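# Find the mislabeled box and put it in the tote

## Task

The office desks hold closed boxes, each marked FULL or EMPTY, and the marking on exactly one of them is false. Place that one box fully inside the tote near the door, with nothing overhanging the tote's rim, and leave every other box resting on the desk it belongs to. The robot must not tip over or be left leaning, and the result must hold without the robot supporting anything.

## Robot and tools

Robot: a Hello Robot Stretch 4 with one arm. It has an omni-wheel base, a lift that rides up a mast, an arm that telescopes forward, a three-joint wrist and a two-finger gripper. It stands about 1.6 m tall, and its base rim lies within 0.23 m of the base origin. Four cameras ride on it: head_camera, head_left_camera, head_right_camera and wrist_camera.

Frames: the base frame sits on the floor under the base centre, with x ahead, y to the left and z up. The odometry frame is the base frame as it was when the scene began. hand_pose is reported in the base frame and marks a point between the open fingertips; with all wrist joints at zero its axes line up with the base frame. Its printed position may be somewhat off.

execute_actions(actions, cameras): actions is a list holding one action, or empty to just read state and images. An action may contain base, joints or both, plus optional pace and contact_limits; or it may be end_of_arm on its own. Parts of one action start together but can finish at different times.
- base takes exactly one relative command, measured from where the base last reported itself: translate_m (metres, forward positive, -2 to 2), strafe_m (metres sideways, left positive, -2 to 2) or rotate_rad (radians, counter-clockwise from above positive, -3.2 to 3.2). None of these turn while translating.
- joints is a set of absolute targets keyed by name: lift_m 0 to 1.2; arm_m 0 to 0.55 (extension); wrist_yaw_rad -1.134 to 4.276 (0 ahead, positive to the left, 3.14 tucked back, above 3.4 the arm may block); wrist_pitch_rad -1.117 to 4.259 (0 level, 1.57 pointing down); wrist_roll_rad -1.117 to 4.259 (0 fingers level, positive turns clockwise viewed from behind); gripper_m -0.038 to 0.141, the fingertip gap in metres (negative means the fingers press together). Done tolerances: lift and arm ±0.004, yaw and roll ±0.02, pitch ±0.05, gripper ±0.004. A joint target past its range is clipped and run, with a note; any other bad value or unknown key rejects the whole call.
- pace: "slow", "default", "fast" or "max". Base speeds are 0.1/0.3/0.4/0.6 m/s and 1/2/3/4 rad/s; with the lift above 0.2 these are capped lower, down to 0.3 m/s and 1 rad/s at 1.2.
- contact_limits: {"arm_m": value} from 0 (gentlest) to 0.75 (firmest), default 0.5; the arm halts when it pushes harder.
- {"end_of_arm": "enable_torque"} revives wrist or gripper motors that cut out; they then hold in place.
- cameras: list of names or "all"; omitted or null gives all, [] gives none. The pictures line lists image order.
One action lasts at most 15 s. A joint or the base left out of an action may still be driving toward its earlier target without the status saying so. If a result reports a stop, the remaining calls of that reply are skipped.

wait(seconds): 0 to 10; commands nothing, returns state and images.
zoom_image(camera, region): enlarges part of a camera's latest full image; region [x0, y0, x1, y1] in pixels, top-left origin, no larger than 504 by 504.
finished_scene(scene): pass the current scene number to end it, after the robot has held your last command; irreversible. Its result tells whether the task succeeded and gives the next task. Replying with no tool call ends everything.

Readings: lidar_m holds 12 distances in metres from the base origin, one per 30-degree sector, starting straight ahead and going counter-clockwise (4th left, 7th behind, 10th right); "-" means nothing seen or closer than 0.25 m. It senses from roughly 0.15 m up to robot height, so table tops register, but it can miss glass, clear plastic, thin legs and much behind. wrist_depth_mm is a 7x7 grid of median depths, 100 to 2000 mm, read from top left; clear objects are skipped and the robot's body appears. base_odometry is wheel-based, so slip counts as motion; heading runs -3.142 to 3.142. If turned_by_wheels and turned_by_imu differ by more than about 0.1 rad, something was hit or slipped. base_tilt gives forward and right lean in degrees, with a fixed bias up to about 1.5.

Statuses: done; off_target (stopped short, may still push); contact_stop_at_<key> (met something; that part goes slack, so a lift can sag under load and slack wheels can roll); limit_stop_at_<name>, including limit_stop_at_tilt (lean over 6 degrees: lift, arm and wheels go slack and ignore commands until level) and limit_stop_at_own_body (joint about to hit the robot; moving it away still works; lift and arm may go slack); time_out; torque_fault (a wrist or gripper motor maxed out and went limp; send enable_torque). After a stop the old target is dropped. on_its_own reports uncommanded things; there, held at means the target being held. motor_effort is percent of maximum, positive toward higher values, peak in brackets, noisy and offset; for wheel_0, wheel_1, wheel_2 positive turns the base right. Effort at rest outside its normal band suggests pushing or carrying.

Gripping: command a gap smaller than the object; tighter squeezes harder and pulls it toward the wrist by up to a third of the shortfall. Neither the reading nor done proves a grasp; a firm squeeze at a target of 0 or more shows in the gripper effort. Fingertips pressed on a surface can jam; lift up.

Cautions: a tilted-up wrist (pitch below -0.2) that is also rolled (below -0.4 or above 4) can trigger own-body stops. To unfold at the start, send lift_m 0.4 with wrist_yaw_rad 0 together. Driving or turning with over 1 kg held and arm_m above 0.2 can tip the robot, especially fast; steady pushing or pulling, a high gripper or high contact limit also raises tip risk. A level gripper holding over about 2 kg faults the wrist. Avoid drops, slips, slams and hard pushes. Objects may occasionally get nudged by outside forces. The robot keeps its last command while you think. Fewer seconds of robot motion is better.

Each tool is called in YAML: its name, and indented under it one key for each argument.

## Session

execute_actions:
  actions: []

Scene clock: 0.00 s.
base_odometry: x=+0.000 y=+0.000 heading=+0.000 (m, m, rad; odometry frame)
turned_by_wheels: +0.000 (rad since the last result)
turned_by_imu: +0.000 (rad since the last result)
base_tilt: forward=+0.2 right=+0.2 (deg)
lidar_m: 1.14 1.18 1.96 1.04 1.03 1.39 1.99 2.06 1.41 1.54 1.58 1.26
base_status: not commanded
joint_positions: lift_m=+0.250 arm_m=-0.001 wrist_yaw_rad=+3.052 wrist_pitch_rad=-0.005 wrist_roll_rad=+0.000 gripper_m=+0.057
joint_status: not commanded
motor_effort: lift_m=+18 arm_m=-1 wrist_yaw_rad=+0 wrist_pitch_rad=-6 wrist_roll_rad=+0 gripper_m=-6 wheel_0=+0 wheel_1=+0 wheel_2=+0 (%)
hand_pose: x=-0.1092 y=+0.1129 z=+0.4300 quat_wxyz=(+0.045, +0.002, +0.000, +0.999) (m; base frame)
wrist_depth_mm: 107 141 - - - - - / 108 142 - - - - - / 115 144 265 - - - - / 143 230 - - - - - / - - - - - - - / 1336 1336 199 1430 195 1537 1618 / 960 917 1025 107 1042 991 1098
pictures: head_camera, head_left_camera, head_right_camera, wrist_camera
camera_calibration (this result's frames):
wrist_camera: T_world_to_cam=[[0.0559416, 0.996984, 0.0537862, -0.125524], [0.0450952, 0.0512926, -0.997665, 0.48105], [-0.997415, 0.0582365, -0.0420898, 0.13044], [0, 0, 0, 1]] pos_world=[0.115432, 0.0928747, 0.492168]
Images, in order (width x height): head_camera 420x560, head_left_camera 420x672, head_right_camera 420x672, wrist_camera 616x392.

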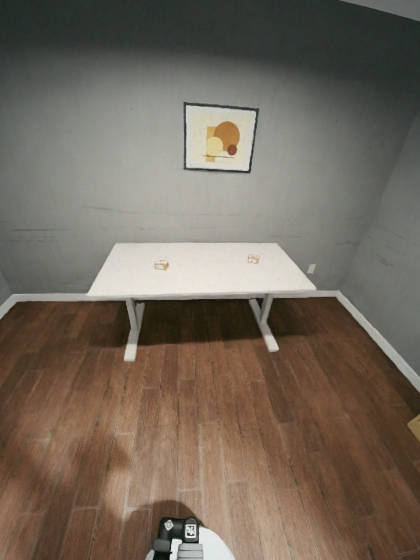

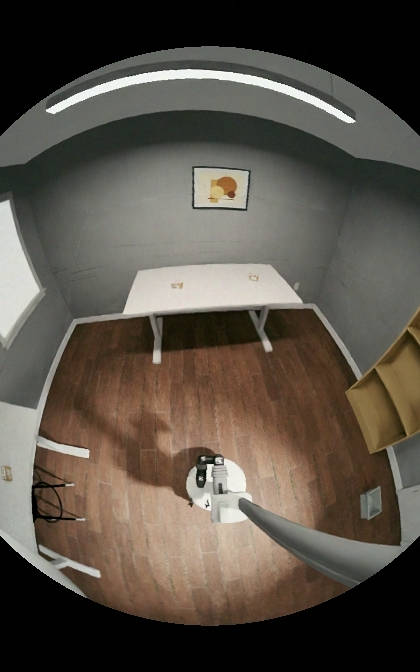

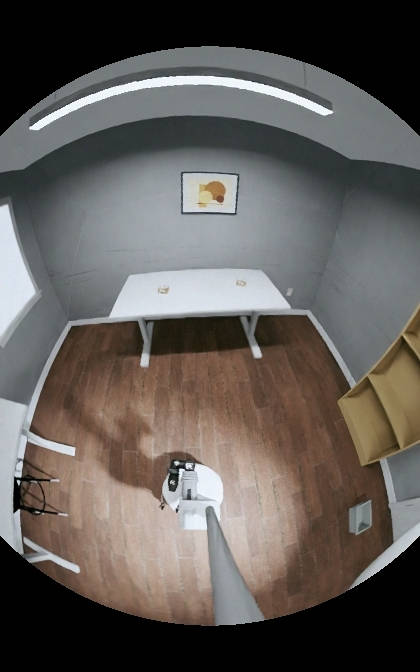

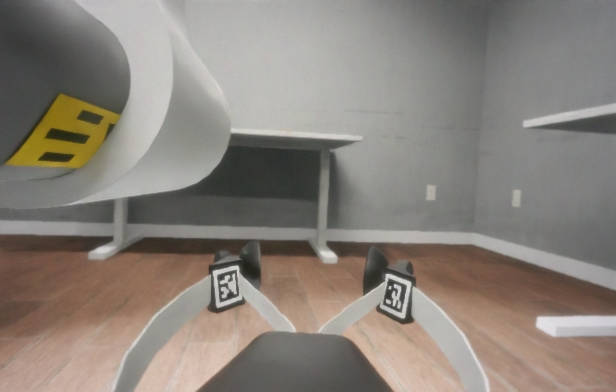

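execute_actions:
  actions:
    - {"base":{"translate_m":0.63},"joints":{"lift_m":0.72,"wrist_yaw_rad":0,"gripper_m":0.14},"pace":"max"}
  cameras: []

execute_actions:
  actions:
    - {"base":{"strafe_m":-0.25},"joints":{"arm_m":0.3,"wrist_pitch_rad":0.25,"wrist_yaw_rad":-0.25},"pace":"max"}
  cameras: ["head_camera","wrist_camera"]

Scene clock: 3.03 s.
base_odometry: x=+0.630 y=+0.000 heading=+0.000 (m, m, rad; odometry frame)
turned_by_wheels: +0.000 (rad since the last result)
turned_by_imu: +0.000 (rad since the last result)
base_tilt: forward=+0.2 right=+0.2 (deg)
lidar_m: 0.53 0.54 0.71 1.54 1.12 1.43 3.39 2.67 1.61 1.48 0.90 0.58
base_status: done
joint_positions: lift_m=+0.720 arm_m=-0.001 wrist_yaw_rad=+0.000 wrist_pitch_rad=-0.005 wrist_roll_rad=+0.000 gripper_m=+0.140
joint_status: all done
motor_effort: lift_m=+20(25) arm_m=-1(1) wrist_yaw_rad=+0(6) wrist_pitch_rad=-6(7) wrist_roll_rad=+0(0) gripper_m=-1(3) wheel_0=-1(6) wheel_1=+0(8) wheel_2=-1(15) (%)
hand_pose: x=+0.4588 y=-0.0873 z=+0.8994 quat_wxyz=(+1.000, +0.000, -0.002, +0.000) (m; base frame)
wrist_depth_mm: 1118 1118 1138 1138 1160 1182 1205 / 1118 1118 1138 1160 1182 1205 1205 / 1118 1138 1160 1160 1182 1205 1205 / 1138 1138 1160 1182 1182 1205 1229 / 1008 946 1182 1182 1205 1229 1229 / 609 559 574 683 603 213 741 / 452 449 484 107 492 496 512
pictures: none
No camera images: the call's "cameras" was empty. Leave "cameras" out to get every camera's image.

Scene clock: 4.93 s.
base_odometry: x=+0.630 y=-0.250 heading=+0.000 (m, m, rad; odometry frame)
turned_by_wheels: +0.000 (rad since the last result)
turned_by_imu: +0.000 (rad since the last result)
base_tilt: forward=+0.3 right=+0.2 (deg)
lidar_m: 0.56 0.59 0.74 1.41 1.38 1.79 3.37 1.63 1.34 1.24 1.60 0.63
base_status: done
joint_positions: lift_m=+0.720 arm_m=+0.299 wrist_yaw_rad=-0.250 wrist_pitch_rad=+0.252 wrist_roll_rad=+0.000 gripper_m=+0.140
joint_status: all done
motor_effort: lift_m=+20(20) arm_m=+5(6) wrist_yaw_rad=+0(6) wrist_pitch_rad=-6(3) wrist_roll_rad=+0(0) gripper_m=-2(0) wheel_0=-1(11) wheel_1=+1(9) wheel_2=-1(2) (%)
hand_pose: x=+0.7191 y=-0.1538 z=+0.8261 quat_wxyz=(+0.984, +0.016, +0.125, -0.124) (m; base frame)
wrist_depth_mm: 732 778 820 878 931 1008 1078 / 759 798 854 904 960 1042 1138 / 788 831 891 960 1025 1098 1205 / 647 668 683 647 723 1182 1281 / 459 439 477 480 492 500 1308 / 353 330 336 368 343 213 384 / 290 287 300 107 303 304 310
pictures: head_camera, wrist_camera
camera_calibration (this result's frames):
wrist_camera: T_world_to_cam=[[-0.201961, -0.978428, 0.0434863, -0.0370827], [-0.296975, 0.0188681, -0.954699, 1.05801], [0.933283, -0.205726, -0.29438, -0.231692], [0, 0, 0, 1]] pos_world=[0.522947, -0.10391, 0.943486]
Images, in order (width x height): head_camera 420x560, wrist_camera 616x392.

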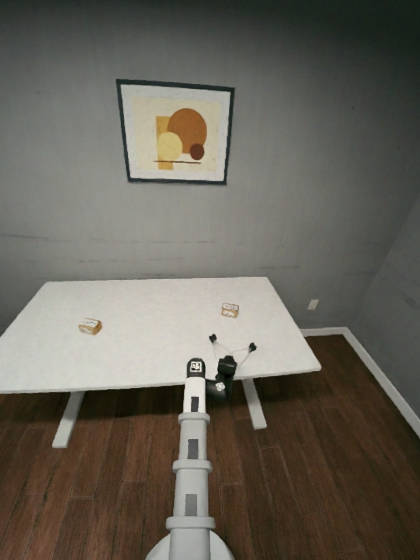

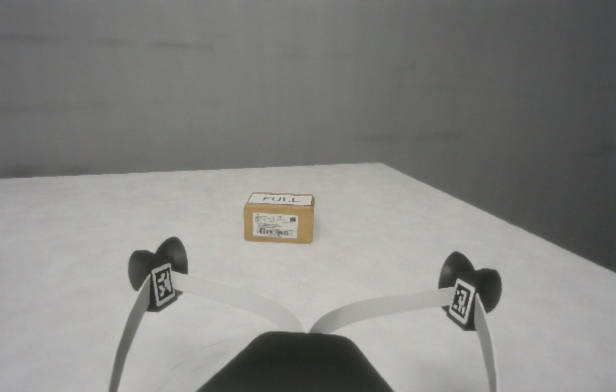

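execute_actions:
  actions:
    - {"base":{"translate_m":0.06},"joints":{"arm_m":0.5,"wrist_yaw_rad":-0.32},"pace":"fast"}
  cameras: ["wrist_camera"]

execute_actions:
  actions:
    - {"joints":{"lift_m":0.653}}
  cameras: ["wrist_camera"]

Scene clock: 6.90 s.
base_odometry: x=+0.690 y=-0.250 heading=+0.000 (m, m, rad; odometry frame)
turned_by_wheels: +0.000 (rad since the last result)
turned_by_imu: +0.000 (rad since the last result)
base_tilt: forward=+0.2 right=+0.2 (deg)
lidar_m: 0.51 0.53 0.65 1.69 1.40 1.80 3.45 1.64 1.34 1.24 1.58 0.56
base_status: done
joint_positions: lift_m=+0.720 arm_m=+0.499 wrist_yaw_rad=-0.320 wrist_pitch_rad=+0.252 wrist_roll_rad=+0.000 gripper_m=+0.140
joint_status: all done
motor_effort: lift_m=+20(20) arm_m=+5(6) wrist_yaw_rad=-1(1) wrist_pitch_rad=-6(4) wrist_roll_rad=+0(0) gripper_m=+0(2) wheel_0=+0(6) wheel_1=-1(5) wheel_2=+2(10) (%)
hand_pose: x=+0.9077 y=-0.1708 z=+0.8261 quat_wxyz=(+0.979, +0.020, +0.124, -0.158) (m; base frame)
wrist_depth_mm: 512 554 591 640 699 759 831 / 535 569 621 668 732 809 878 / 549 597 647 699 768 866 931 / 574 609 654 707 723 891 991 / 455 439 473 484 492 500 1078 / 353 329 332 282 342 213 387 / 289 286 297 107 301 304 307
pictures: wrist_camera
camera_calibration (this result's frames):
wrist_camera: T_world_to_cam=[[-0.269795, -0.961935, 0.0434847, 0.0487548], [-0.294965, 0.0395722, -0.954688, 1.11604], [0.916627, -0.270397, -0.294414, -0.407154], [0, 0, 0, 1]] pos_world=[0.715556, -0.107358, 0.943483]
Images, in order (width x height): wrist_camera 616x392.

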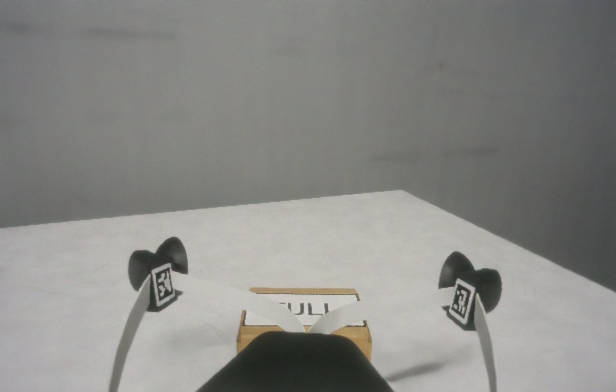

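Scene clock: 8.13 s.
base_odometry: x=+0.690 y=-0.250 heading=+0.000 (m, m, rad; odometry frame)
turned_by_wheels: +0.000 (rad since the last result)
turned_by_imu: +0.000 (rad since the last result)
base_tilt: forward=+0.2 right=+0.2 (deg)
lidar_m: 0.49 0.52 0.66 1.72 1.39 1.78 3.45 1.61 1.33 1.25 1.60 0.57
base_status: not commanded
joint_positions: lift_m=+0.653 arm_m=+0.499 wrist_yaw_rad=-0.320 wrist_pitch_rad=+0.252 wrist_roll_rad=+0.000 gripper_m=+0.140
joint_status: all done
motor_effort: lift_m=+15(18) arm_m=+5(5) wrist_yaw_rad=+0(2) wrist_pitch_rad=-5(4) wrist_roll_rad=+0(0) gripper_m=-1(3) wheel_0=-1(0) wheel_1=-1(1) wheel_2=+2(2) (%)
hand_pose: x=+0.9077 y=-0.1708 z=+0.7595 quat_wxyz=(+0.979, +0.020, +0.124, -0.158) (m; base frame)
wrist_depth_mm: 517 549 591 640 699 759 831 / 535 569 615 676 723 809 878 / 554 591 647 691 759 854 946 / 445 455 469 484 496 512 1008 / 315 303 307 236 319 347 353 / 244 228 230 239 236 213 265 / 199 197 207 107 208 209 213
pictures: wrist_camera
camera_calibration (this result's frames):
wrist_camera: T_world_to_cam=[[-0.269797, -0.961935, 0.0434847, 0.0516507], [-0.294965, 0.0395727, -0.954688, 1.0525], [0.916627, -0.270398, -0.294414, -0.426751], [0, 0, 0, 1]] pos_world=[0.715558, -0.107358, 0.876923]
Images, in order (width x height): wrist_camera 616x392.

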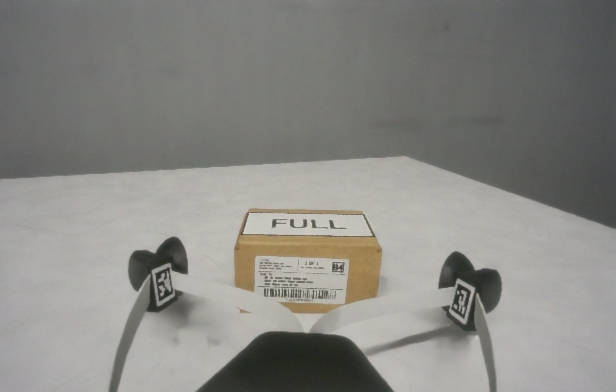

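execute_actions:
  actions:
    - {"joints":{"arm_m":0.53,"lift_m":0.65,"gripper_m":0.02},"pace":"fast"}
  cameras: ["wrist_camera"]

Scene clock: 10.57 s.
base_odometry: x=+0.690 y=-0.250 heading=+0.000 (m, m, rad; odometry frame)
turned_by_wheels: +0.000 (rad since the last result)
turned_by_imu: +0.001 (rad since the last result)
base_tilt: forward=+0.2 right=+0.2 (deg)
lidar_m: 0.50 0.50 0.67 1.72 1.39 1.77 3.44 1.62 1.33 1.23 1.59 0.56
base_status: not commanded
joint_positions: lift_m=+0.650 arm_m=+0.529 wrist_yaw_rad=-0.320 wrist_pitch_rad=+0.252 wrist_roll_rad=+0.000 gripper_m=+0.021
joint_status: all done
motor_effort: lift_m=+15(18) arm_m=+5(6) wrist_yaw_rad=-1(1) wrist_pitch_rad=-4(4) wrist_roll_rad=+0(0) gripper_m=-28(28) wheel_0=-1(0) wheel_1=-1(2) wheel_2=+1(2) (%)
hand_pose: x=+0.9377 y=-0.1708 z=+0.7565 quat_wxyz=(+0.979, +0.020, +0.124, -0.158) (m; base frame)
wrist_depth_mm: 492 525 559 609 654 732 798 / 508 544 585 640 691 759 831 / 530 564 615 668 723 809 904 / 436 442 455 469 484 500 946 / 309 314 211 200 216 338 345 / 238 179 191 190 188 178 259 / 195 197 198 107 196 199 193
pictures: wrist_camera
camera_calibration (this result's frames):
wrist_camera: T_world_to_cam=[[-0.26994, -0.961895, 0.0434847, 0.0599747], [-0.294963, 0.0396175, -0.954687, 1.05844], [0.916586, -0.270534, -0.294418, -0.455107], [0, 0, 0, 1]] pos_world=[0.745534, -0.107365, 0.873877]
Images, in order (width x height): wrist_camera 616x392.

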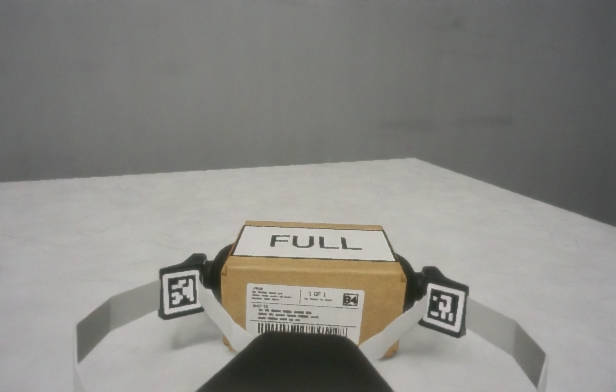

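execute_actions:
  actions:
    - {"joints":{"lift_m":0.7,"arm_m":0.1},"pace":"fast"}
  cameras: []

execute_actions:
  actions:
    - {"base":{"rotate_rad":-2.35},"joints":{"wrist_yaw_rad":0},"pace":"fast"}
  cameras: ["head_camera"]

execute_actions:
  actions:
    - {"base":{"translate_m":1.0},"joints":{"lift_m":0.5,"arm_m":0.2,"wrist_pitch_rad":1.5},"pace":"max"}
  cameras: ["head_camera","wrist_camera"]

Scene clock: 13.03 s.
base_odometry: x=+0.690 y=-0.250 heading=+0.000 (m, m, rad; odometry frame)
turned_by_wheels: +0.000 (rad since the last result)
turned_by_imu: +0.001 (rad since the last result)
base_tilt: forward=+0.2 right=+0.3 (deg)
lidar_m: 0.50 0.52 0.68 1.74 1.39 1.78 3.44 1.64 1.32 1.25 1.59 0.61
base_status: not commanded
joint_positions: lift_m=+0.700 arm_m=+0.101 wrist_yaw_rad=-0.320 wrist_pitch_rad=+0.253 wrist_roll_rad=+0.000 gripper_m=+0.021
joint_status: all done
motor_effort: lift_m=+21(21) arm_m=-5(7) wrist_yaw_rad=+2(2) wrist_pitch_rad=-4(6) wrist_roll_rad=+0(0) gripper_m=-31(30) wheel_0=-1(1) wheel_1=-1(1) wheel_2=+1(1) (%)
hand_pose: x=+0.5095 y=-0.1709 z=+0.8059 quat_wxyz=(+0.979, +0.020, +0.124, -0.158) (m; base frame)
wrist_depth_mm: 831 904 960 1042 1118 1229 1336 / 866 931 1008 1078 1160 1281 1397 / 878 931 1025 1078 1255 1397 1464 / 591 603 615 647 654 1430 1499 / 418 424 211 201 217 455 469 / 324 179 191 190 188 178 1464 / 264 266 273 107 1255 1255 1281
pictures: none
No camera images: the call's "cameras" was empty. Leave "cameras" out to get every camera's image.

Scene clock: 15.27 s.
base_odometry: x=+0.690 y=-0.250 heading=-2.350 (m, m, rad; odometry frame)
turned_by_wheels: -2.350 (rad since the last result)
turned_by_imu: -2.370 (rad since the last result)
base_tilt: forward=+0.1 right=+0.2 (deg)
lidar_m: 1.55 1.23 1.55 0.66 0.50 0.50 0.58 0.89 1.40 1.52 2.64 2.62
base_status: done
joint_positions: lift_m=+0.700 arm_m=+0.101 wrist_yaw_rad=+0.000 wrist_pitch_rad=+0.253 wrist_roll_rad=+0.000 gripper_m=+0.021
joint_status: all done
motor_effort: lift_m=+21(21) arm_m=-5(5) wrist_yaw_rad=+1(6) wrist_pitch_rad=-6(4) wrist_roll_rad=+0(0) gripper_m=-27(30) wheel_0=-1(6) wheel_1=+0(6) wheel_2=+0(8) (%)
hand_pose: x=+0.5512 y=-0.0874 z=+0.8059 quat_wxyz=(+0.992, +0.000, +0.126, +0.000) (m; base frame)
wrist_depth_mm: 1098 1205 1618 1921 - - - / 1160 1281 1708 - - - - / 1182 1308 1756 - - - - / 1118 1336 1808 - - - - / 1255 1430 211 200 218 - - / 1281 179 191 191 188 178 1661 / 1138 1205 1255 107 1255 1281 1281
pictures: head_camera
Images, in order (width x height): head_camera 420x560.

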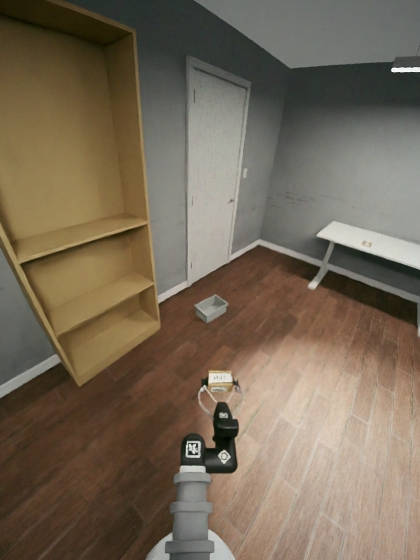

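Scene clock: 18.97 s.
base_odometry: x=-0.013 y=-0.961 heading=-2.350 (m, m, rad; odometry frame)
turned_by_wheels: +0.000 (rad since the last result)
turned_by_imu: -0.002 (rad since the last result)
base_tilt: forward=+0.3 right=+0.2 (deg)
lidar_m: 0.71 0.59 0.58 0.65 1.63 1.26 1.41 2.04 2.01 2.25 1.89 0.75
base_status: done
joint_positions: lift_m=+0.500 arm_m=+0.199 wrist_yaw_rad=+0.000 wrist_pitch_rad=+1.500 wrist_roll_rad=+0.000 gripper_m=+0.021
joint_status: all done
motor_effort: lift_m=+16(17) arm_m=+5(8) wrist_yaw_rad=+0(3) wrist_pitch_rad=+1(4) wrist_roll_rad=+0(0) gripper_m=-26(29) wheel_0=-2(7) wheel_1=-1(6) wheel_2=+0(13) (%)
hand_pose: x=+0.3904 y=-0.0874 z=+0.3906 quat_wxyz=(+0.732, +0.000, +0.682, +0.000) (m; base frame)
wrist_depth_mm: 640 634 634 621 621 615 615 / 640 634 627 627 621 621 615 / 640 640 627 621 621 609 615 / 634 634 627 621 615 615 615 / 634 627 211 201 217 609 615 / 640 179 191 191 188 178 609 / 627 634 559 107 615 615 603
pictures: head_camera, wrist_camera
camera_calibration (this result's frames):
wrist_camera: T_world_to_cam=[[0.0558163, -0.997991, -0.0299795, -0.0932551], [-0.998155, -0.0550558, -0.0256199, 0.447743], [0.0239179, 0.0313542, -0.999222, 0.611512], [0, 0, 0, 1]] pos_world=[0.437496, -0.0875903, 0.619712]
Images, in order (width x height): head_camera 420x560, wrist_camera 616x392.

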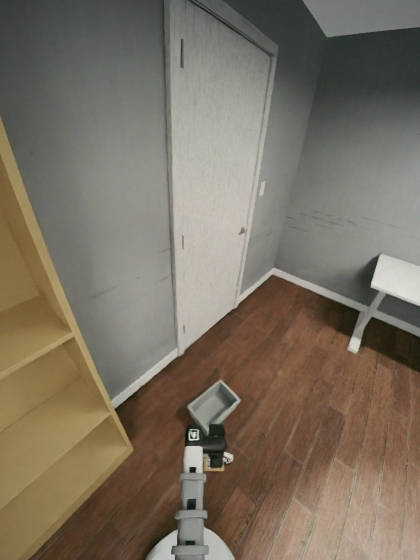

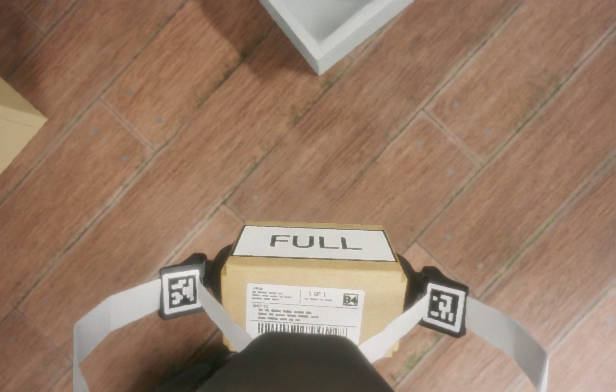

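execute_actions:
  actions:
    - {"base":{"strafe_m":-0.06},"joints":{"lift_m":0.33,"arm_m":0.55,"wrist_pitch_rad":1.57,"wrist_yaw_rad":0.75},"pace":"fast"}
  cameras: ["wrist_camera"]

Scene clock: 21.07 s.
base_odometry: x=-0.056 y=-0.919 heading=-2.351 (m, m, rad; odometry frame)
turned_by_wheels: +0.000 (rad since the last result)
turned_by_imu: +0.000 (rad since the last result)
base_tilt: forward=+0.2 right=+0.1 (deg)
lidar_m: 0.61 0.65 0.63 0.71 1.72 1.31 1.44 1.99 1.95 2.18 1.84 0.84
base_status: done
joint_positions: lift_m=+0.330 arm_m=+0.548 wrist_yaw_rad=+0.750 wrist_pitch_rad=+1.570 wrist_roll_rad=+0.000 gripper_m=+0.021
joint_status: all done
motor_effort: lift_m=+15(14) arm_m=+5(6) wrist_yaw_rad=+0(7) wrist_pitch_rad=+2(3) wrist_roll_rad=+0(0) gripper_m=-30(29) wheel_0=-1(11) wheel_1=+0(9) wheel_2=-1(1) (%)
hand_pose: x=+0.7790 y=-0.0638 z=+0.2199 quat_wxyz=(+0.658, -0.259, +0.658, +0.259) (m; base frame)
wrist_depth_mm: 449 442 439 436 433 427 427 / 455 449 442 439 436 433 427 / 459 452 387 439 402 402 433 / 459 455 449 442 439 364 436 / 462 462 211 200 217 379 439 / 466 179 191 191 189 178 442 / 469 466 462 107 340 345 445
pictures: wrist_camera
camera_calibration (this result's frames):
wrist_camera: T_world_to_cam=[[0.719692, -0.69347, -0.0338124, -0.593383], [-0.692111, -0.720437, 0.0442013, 0.536393], [-0.0550119, -0.00840939, -0.99845, 0.489745], [0, 0, 0, 1]] pos_world=[0.825238, -0.0209373, 0.445213]
Images, in order (width x height): wrist_camera 616x392.

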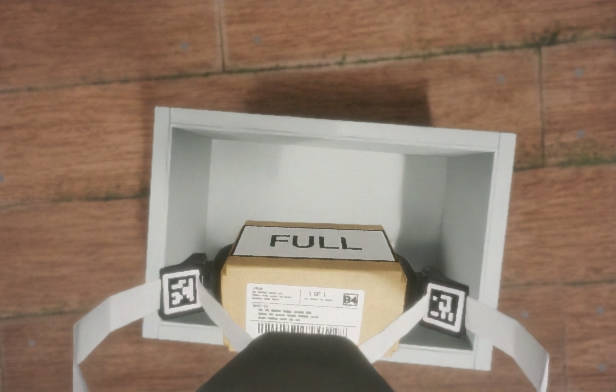

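execute_actions:
  actions:
    - {"base":{"translate_m":0.015},"joints":{"lift_m":0.162},"pace":"fast"}
  cameras: []

execute_actions:
  actions:
    - {"joints":{"gripper_m":0.12}}
  cameras: []

execute_actions:
  actions:
    - {"joints":{"lift_m":0.33},"pace":"fast"}
  cameras: ["wrist_camera"]

Scene clock: 23.07 s.
base_odometry: x=-0.066 y=-0.930 heading=-2.350 (m, m, rad; odometry frame)
turned_by_wheels: +0.000 (rad since the last result)
turned_by_imu: +0.001 (rad since the last result)
base_tilt: forward=+0.2 right=+0.2 (deg)
lidar_m: 0.61 0.63 0.63 0.70 1.71 1.33 1.48 1.98 1.99 2.19 1.82 0.81
base_status: done
joint_positions: lift_m=+0.162 arm_m=+0.548 wrist_yaw_rad=+0.750 wrist_pitch_rad=+1.570 wrist_roll_rad=+0.000 gripper_m=+0.021
joint_status: all done
motor_effort: lift_m=+15(14) arm_m=+5(5) wrist_yaw_rad=+1(2) wrist_pitch_rad=+3(1) wrist_roll_rad=+0(0) gripper_m=-29(29) wheel_0=+0(5) wheel_1=+1(1) wheel_2=+1(11) (%)
hand_pose: x=+0.7791 y=-0.0638 z=+0.0519 quat_wxyz=(+0.658, -0.259, +0.658, +0.259) (m; base frame)
wrist_depth_mm: 277 274 272 271 267 265 263 / 158 158 156 271 268 267 265 / 192 248 270 211 173 152 152 / 196 277 276 273 272 270 216 / 199 279 211 201 216 271 212 / 202 179 191 191 189 178 208 / 199 271 283 107 278 276 190
pictures: none
No camera images: the call's "cameras" was empty. Leave "cameras" out to get every camera's image.

Scene clock: 24.93 s.
base_odometry: x=-0.066 y=-0.930 heading=-2.350 (m, m, rad; odometry frame)
turned_by_wheels: +0.000 (rad since the last result)
turned_by_imu: +0.001 (rad since the last result)
base_tilt: forward=+0.2 right=+0.2 (deg)
lidar_m: 0.61 0.64 0.62 0.71 1.69 1.32 1.44 2.00 1.97 2.19 1.82 0.82
base_status: not commanded
joint_positions: lift_m=+0.162 arm_m=+0.548 wrist_yaw_rad=+0.750 wrist_pitch_rad=+1.570 wrist_roll_rad=+0.000 gripper_m=+0.120
joint_status: all done
motor_effort: lift_m=+15(15) arm_m=+5(5) wrist_yaw_rad=-1(1) wrist_pitch_rad=+3(1) wrist_roll_rad=+0(1) gripper_m=-2(28) wheel_0=+0(0) wheel_1=+1(1) wheel_2=+1(1) (%)
hand_pose: x=+0.7791 y=-0.0638 z=+0.0519 quat_wxyz=(+0.658, -0.259, +0.658, +0.259) (m; base frame)
wrist_depth_mm: 277 274 273 270 268 266 264 / 158 157 156 271 268 268 265 / 192 248 270 210 172 153 152 / 196 278 276 274 271 268 216 / 200 274 231 216 273 272 212 / 203 264 220 216 216 241 208 / 206 268 283 107 277 264 204
pictures: none
No camera images: the call's "cameras" was empty. Leave "cameras" out to get every camera's image.

Scene clock: 26.37 s.
base_odometry: x=-0.066 y=-0.930 heading=-2.350 (m, m, rad; odometry frame)
turned_by_wheels: +0.000 (rad since the last result)
turned_by_imu: +0.000 (rad since the last result)
base_tilt: forward=+0.2 right=+0.2 (deg)
lidar_m: 0.61 0.62 0.63 0.69 1.70 1.33 1.48 1.99 1.98 2.18 1.83 0.81
base_status: not commanded
joint_positions: lift_m=+0.330 arm_m=+0.548 wrist_yaw_rad=+0.750 wrist_pitch_rad=+1.570 wrist_roll_rad=+0.000 gripper_m=+0.120
joint_status: all done
motor_effort: lift_m=+21(23) arm_m=+5(5) wrist_yaw_rad=+1(1) wrist_pitch_rad=+1(0) wrist_roll_rad=+1(0) gripper_m=-2(0) wheel_0=+0(0) wheel_1=+1(1) wheel_2=+1(1) (%)
hand_pose: x=+0.7791 y=-0.0638 z=+0.2195 quat_wxyz=(+0.658, -0.259, +0.658, +0.259) (m; base frame)
wrist_depth_mm: 449 442 439 436 433 430 424 / 452 445 442 442 436 433 427 / 452 449 418 439 436 436 430 / 455 455 449 442 439 370 436 / 462 459 449 387 442 389 442 / 466 459 362 433 389 370 439 / 469 466 338 107 343 407 445
pictures: wrist_camera
camera_calibration (this result's frames):
wrist_camera: T_world_to_cam=[[0.719689, -0.693473, -0.0338124, -0.593413], [-0.692114, -0.720434, 0.0442013, 0.536431], [-0.055012, -0.00840916, -0.99845, 0.489312], [0, 0, 0, 1]] pos_world=[0.825262, -0.0209377, 0.444778]
Images, in order (width x height): wrist_camera 616x392.

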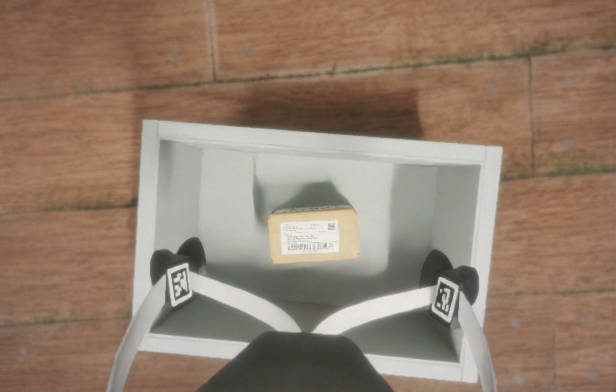

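finished_scene:
  scene: 2

The scene is finished: the task was done.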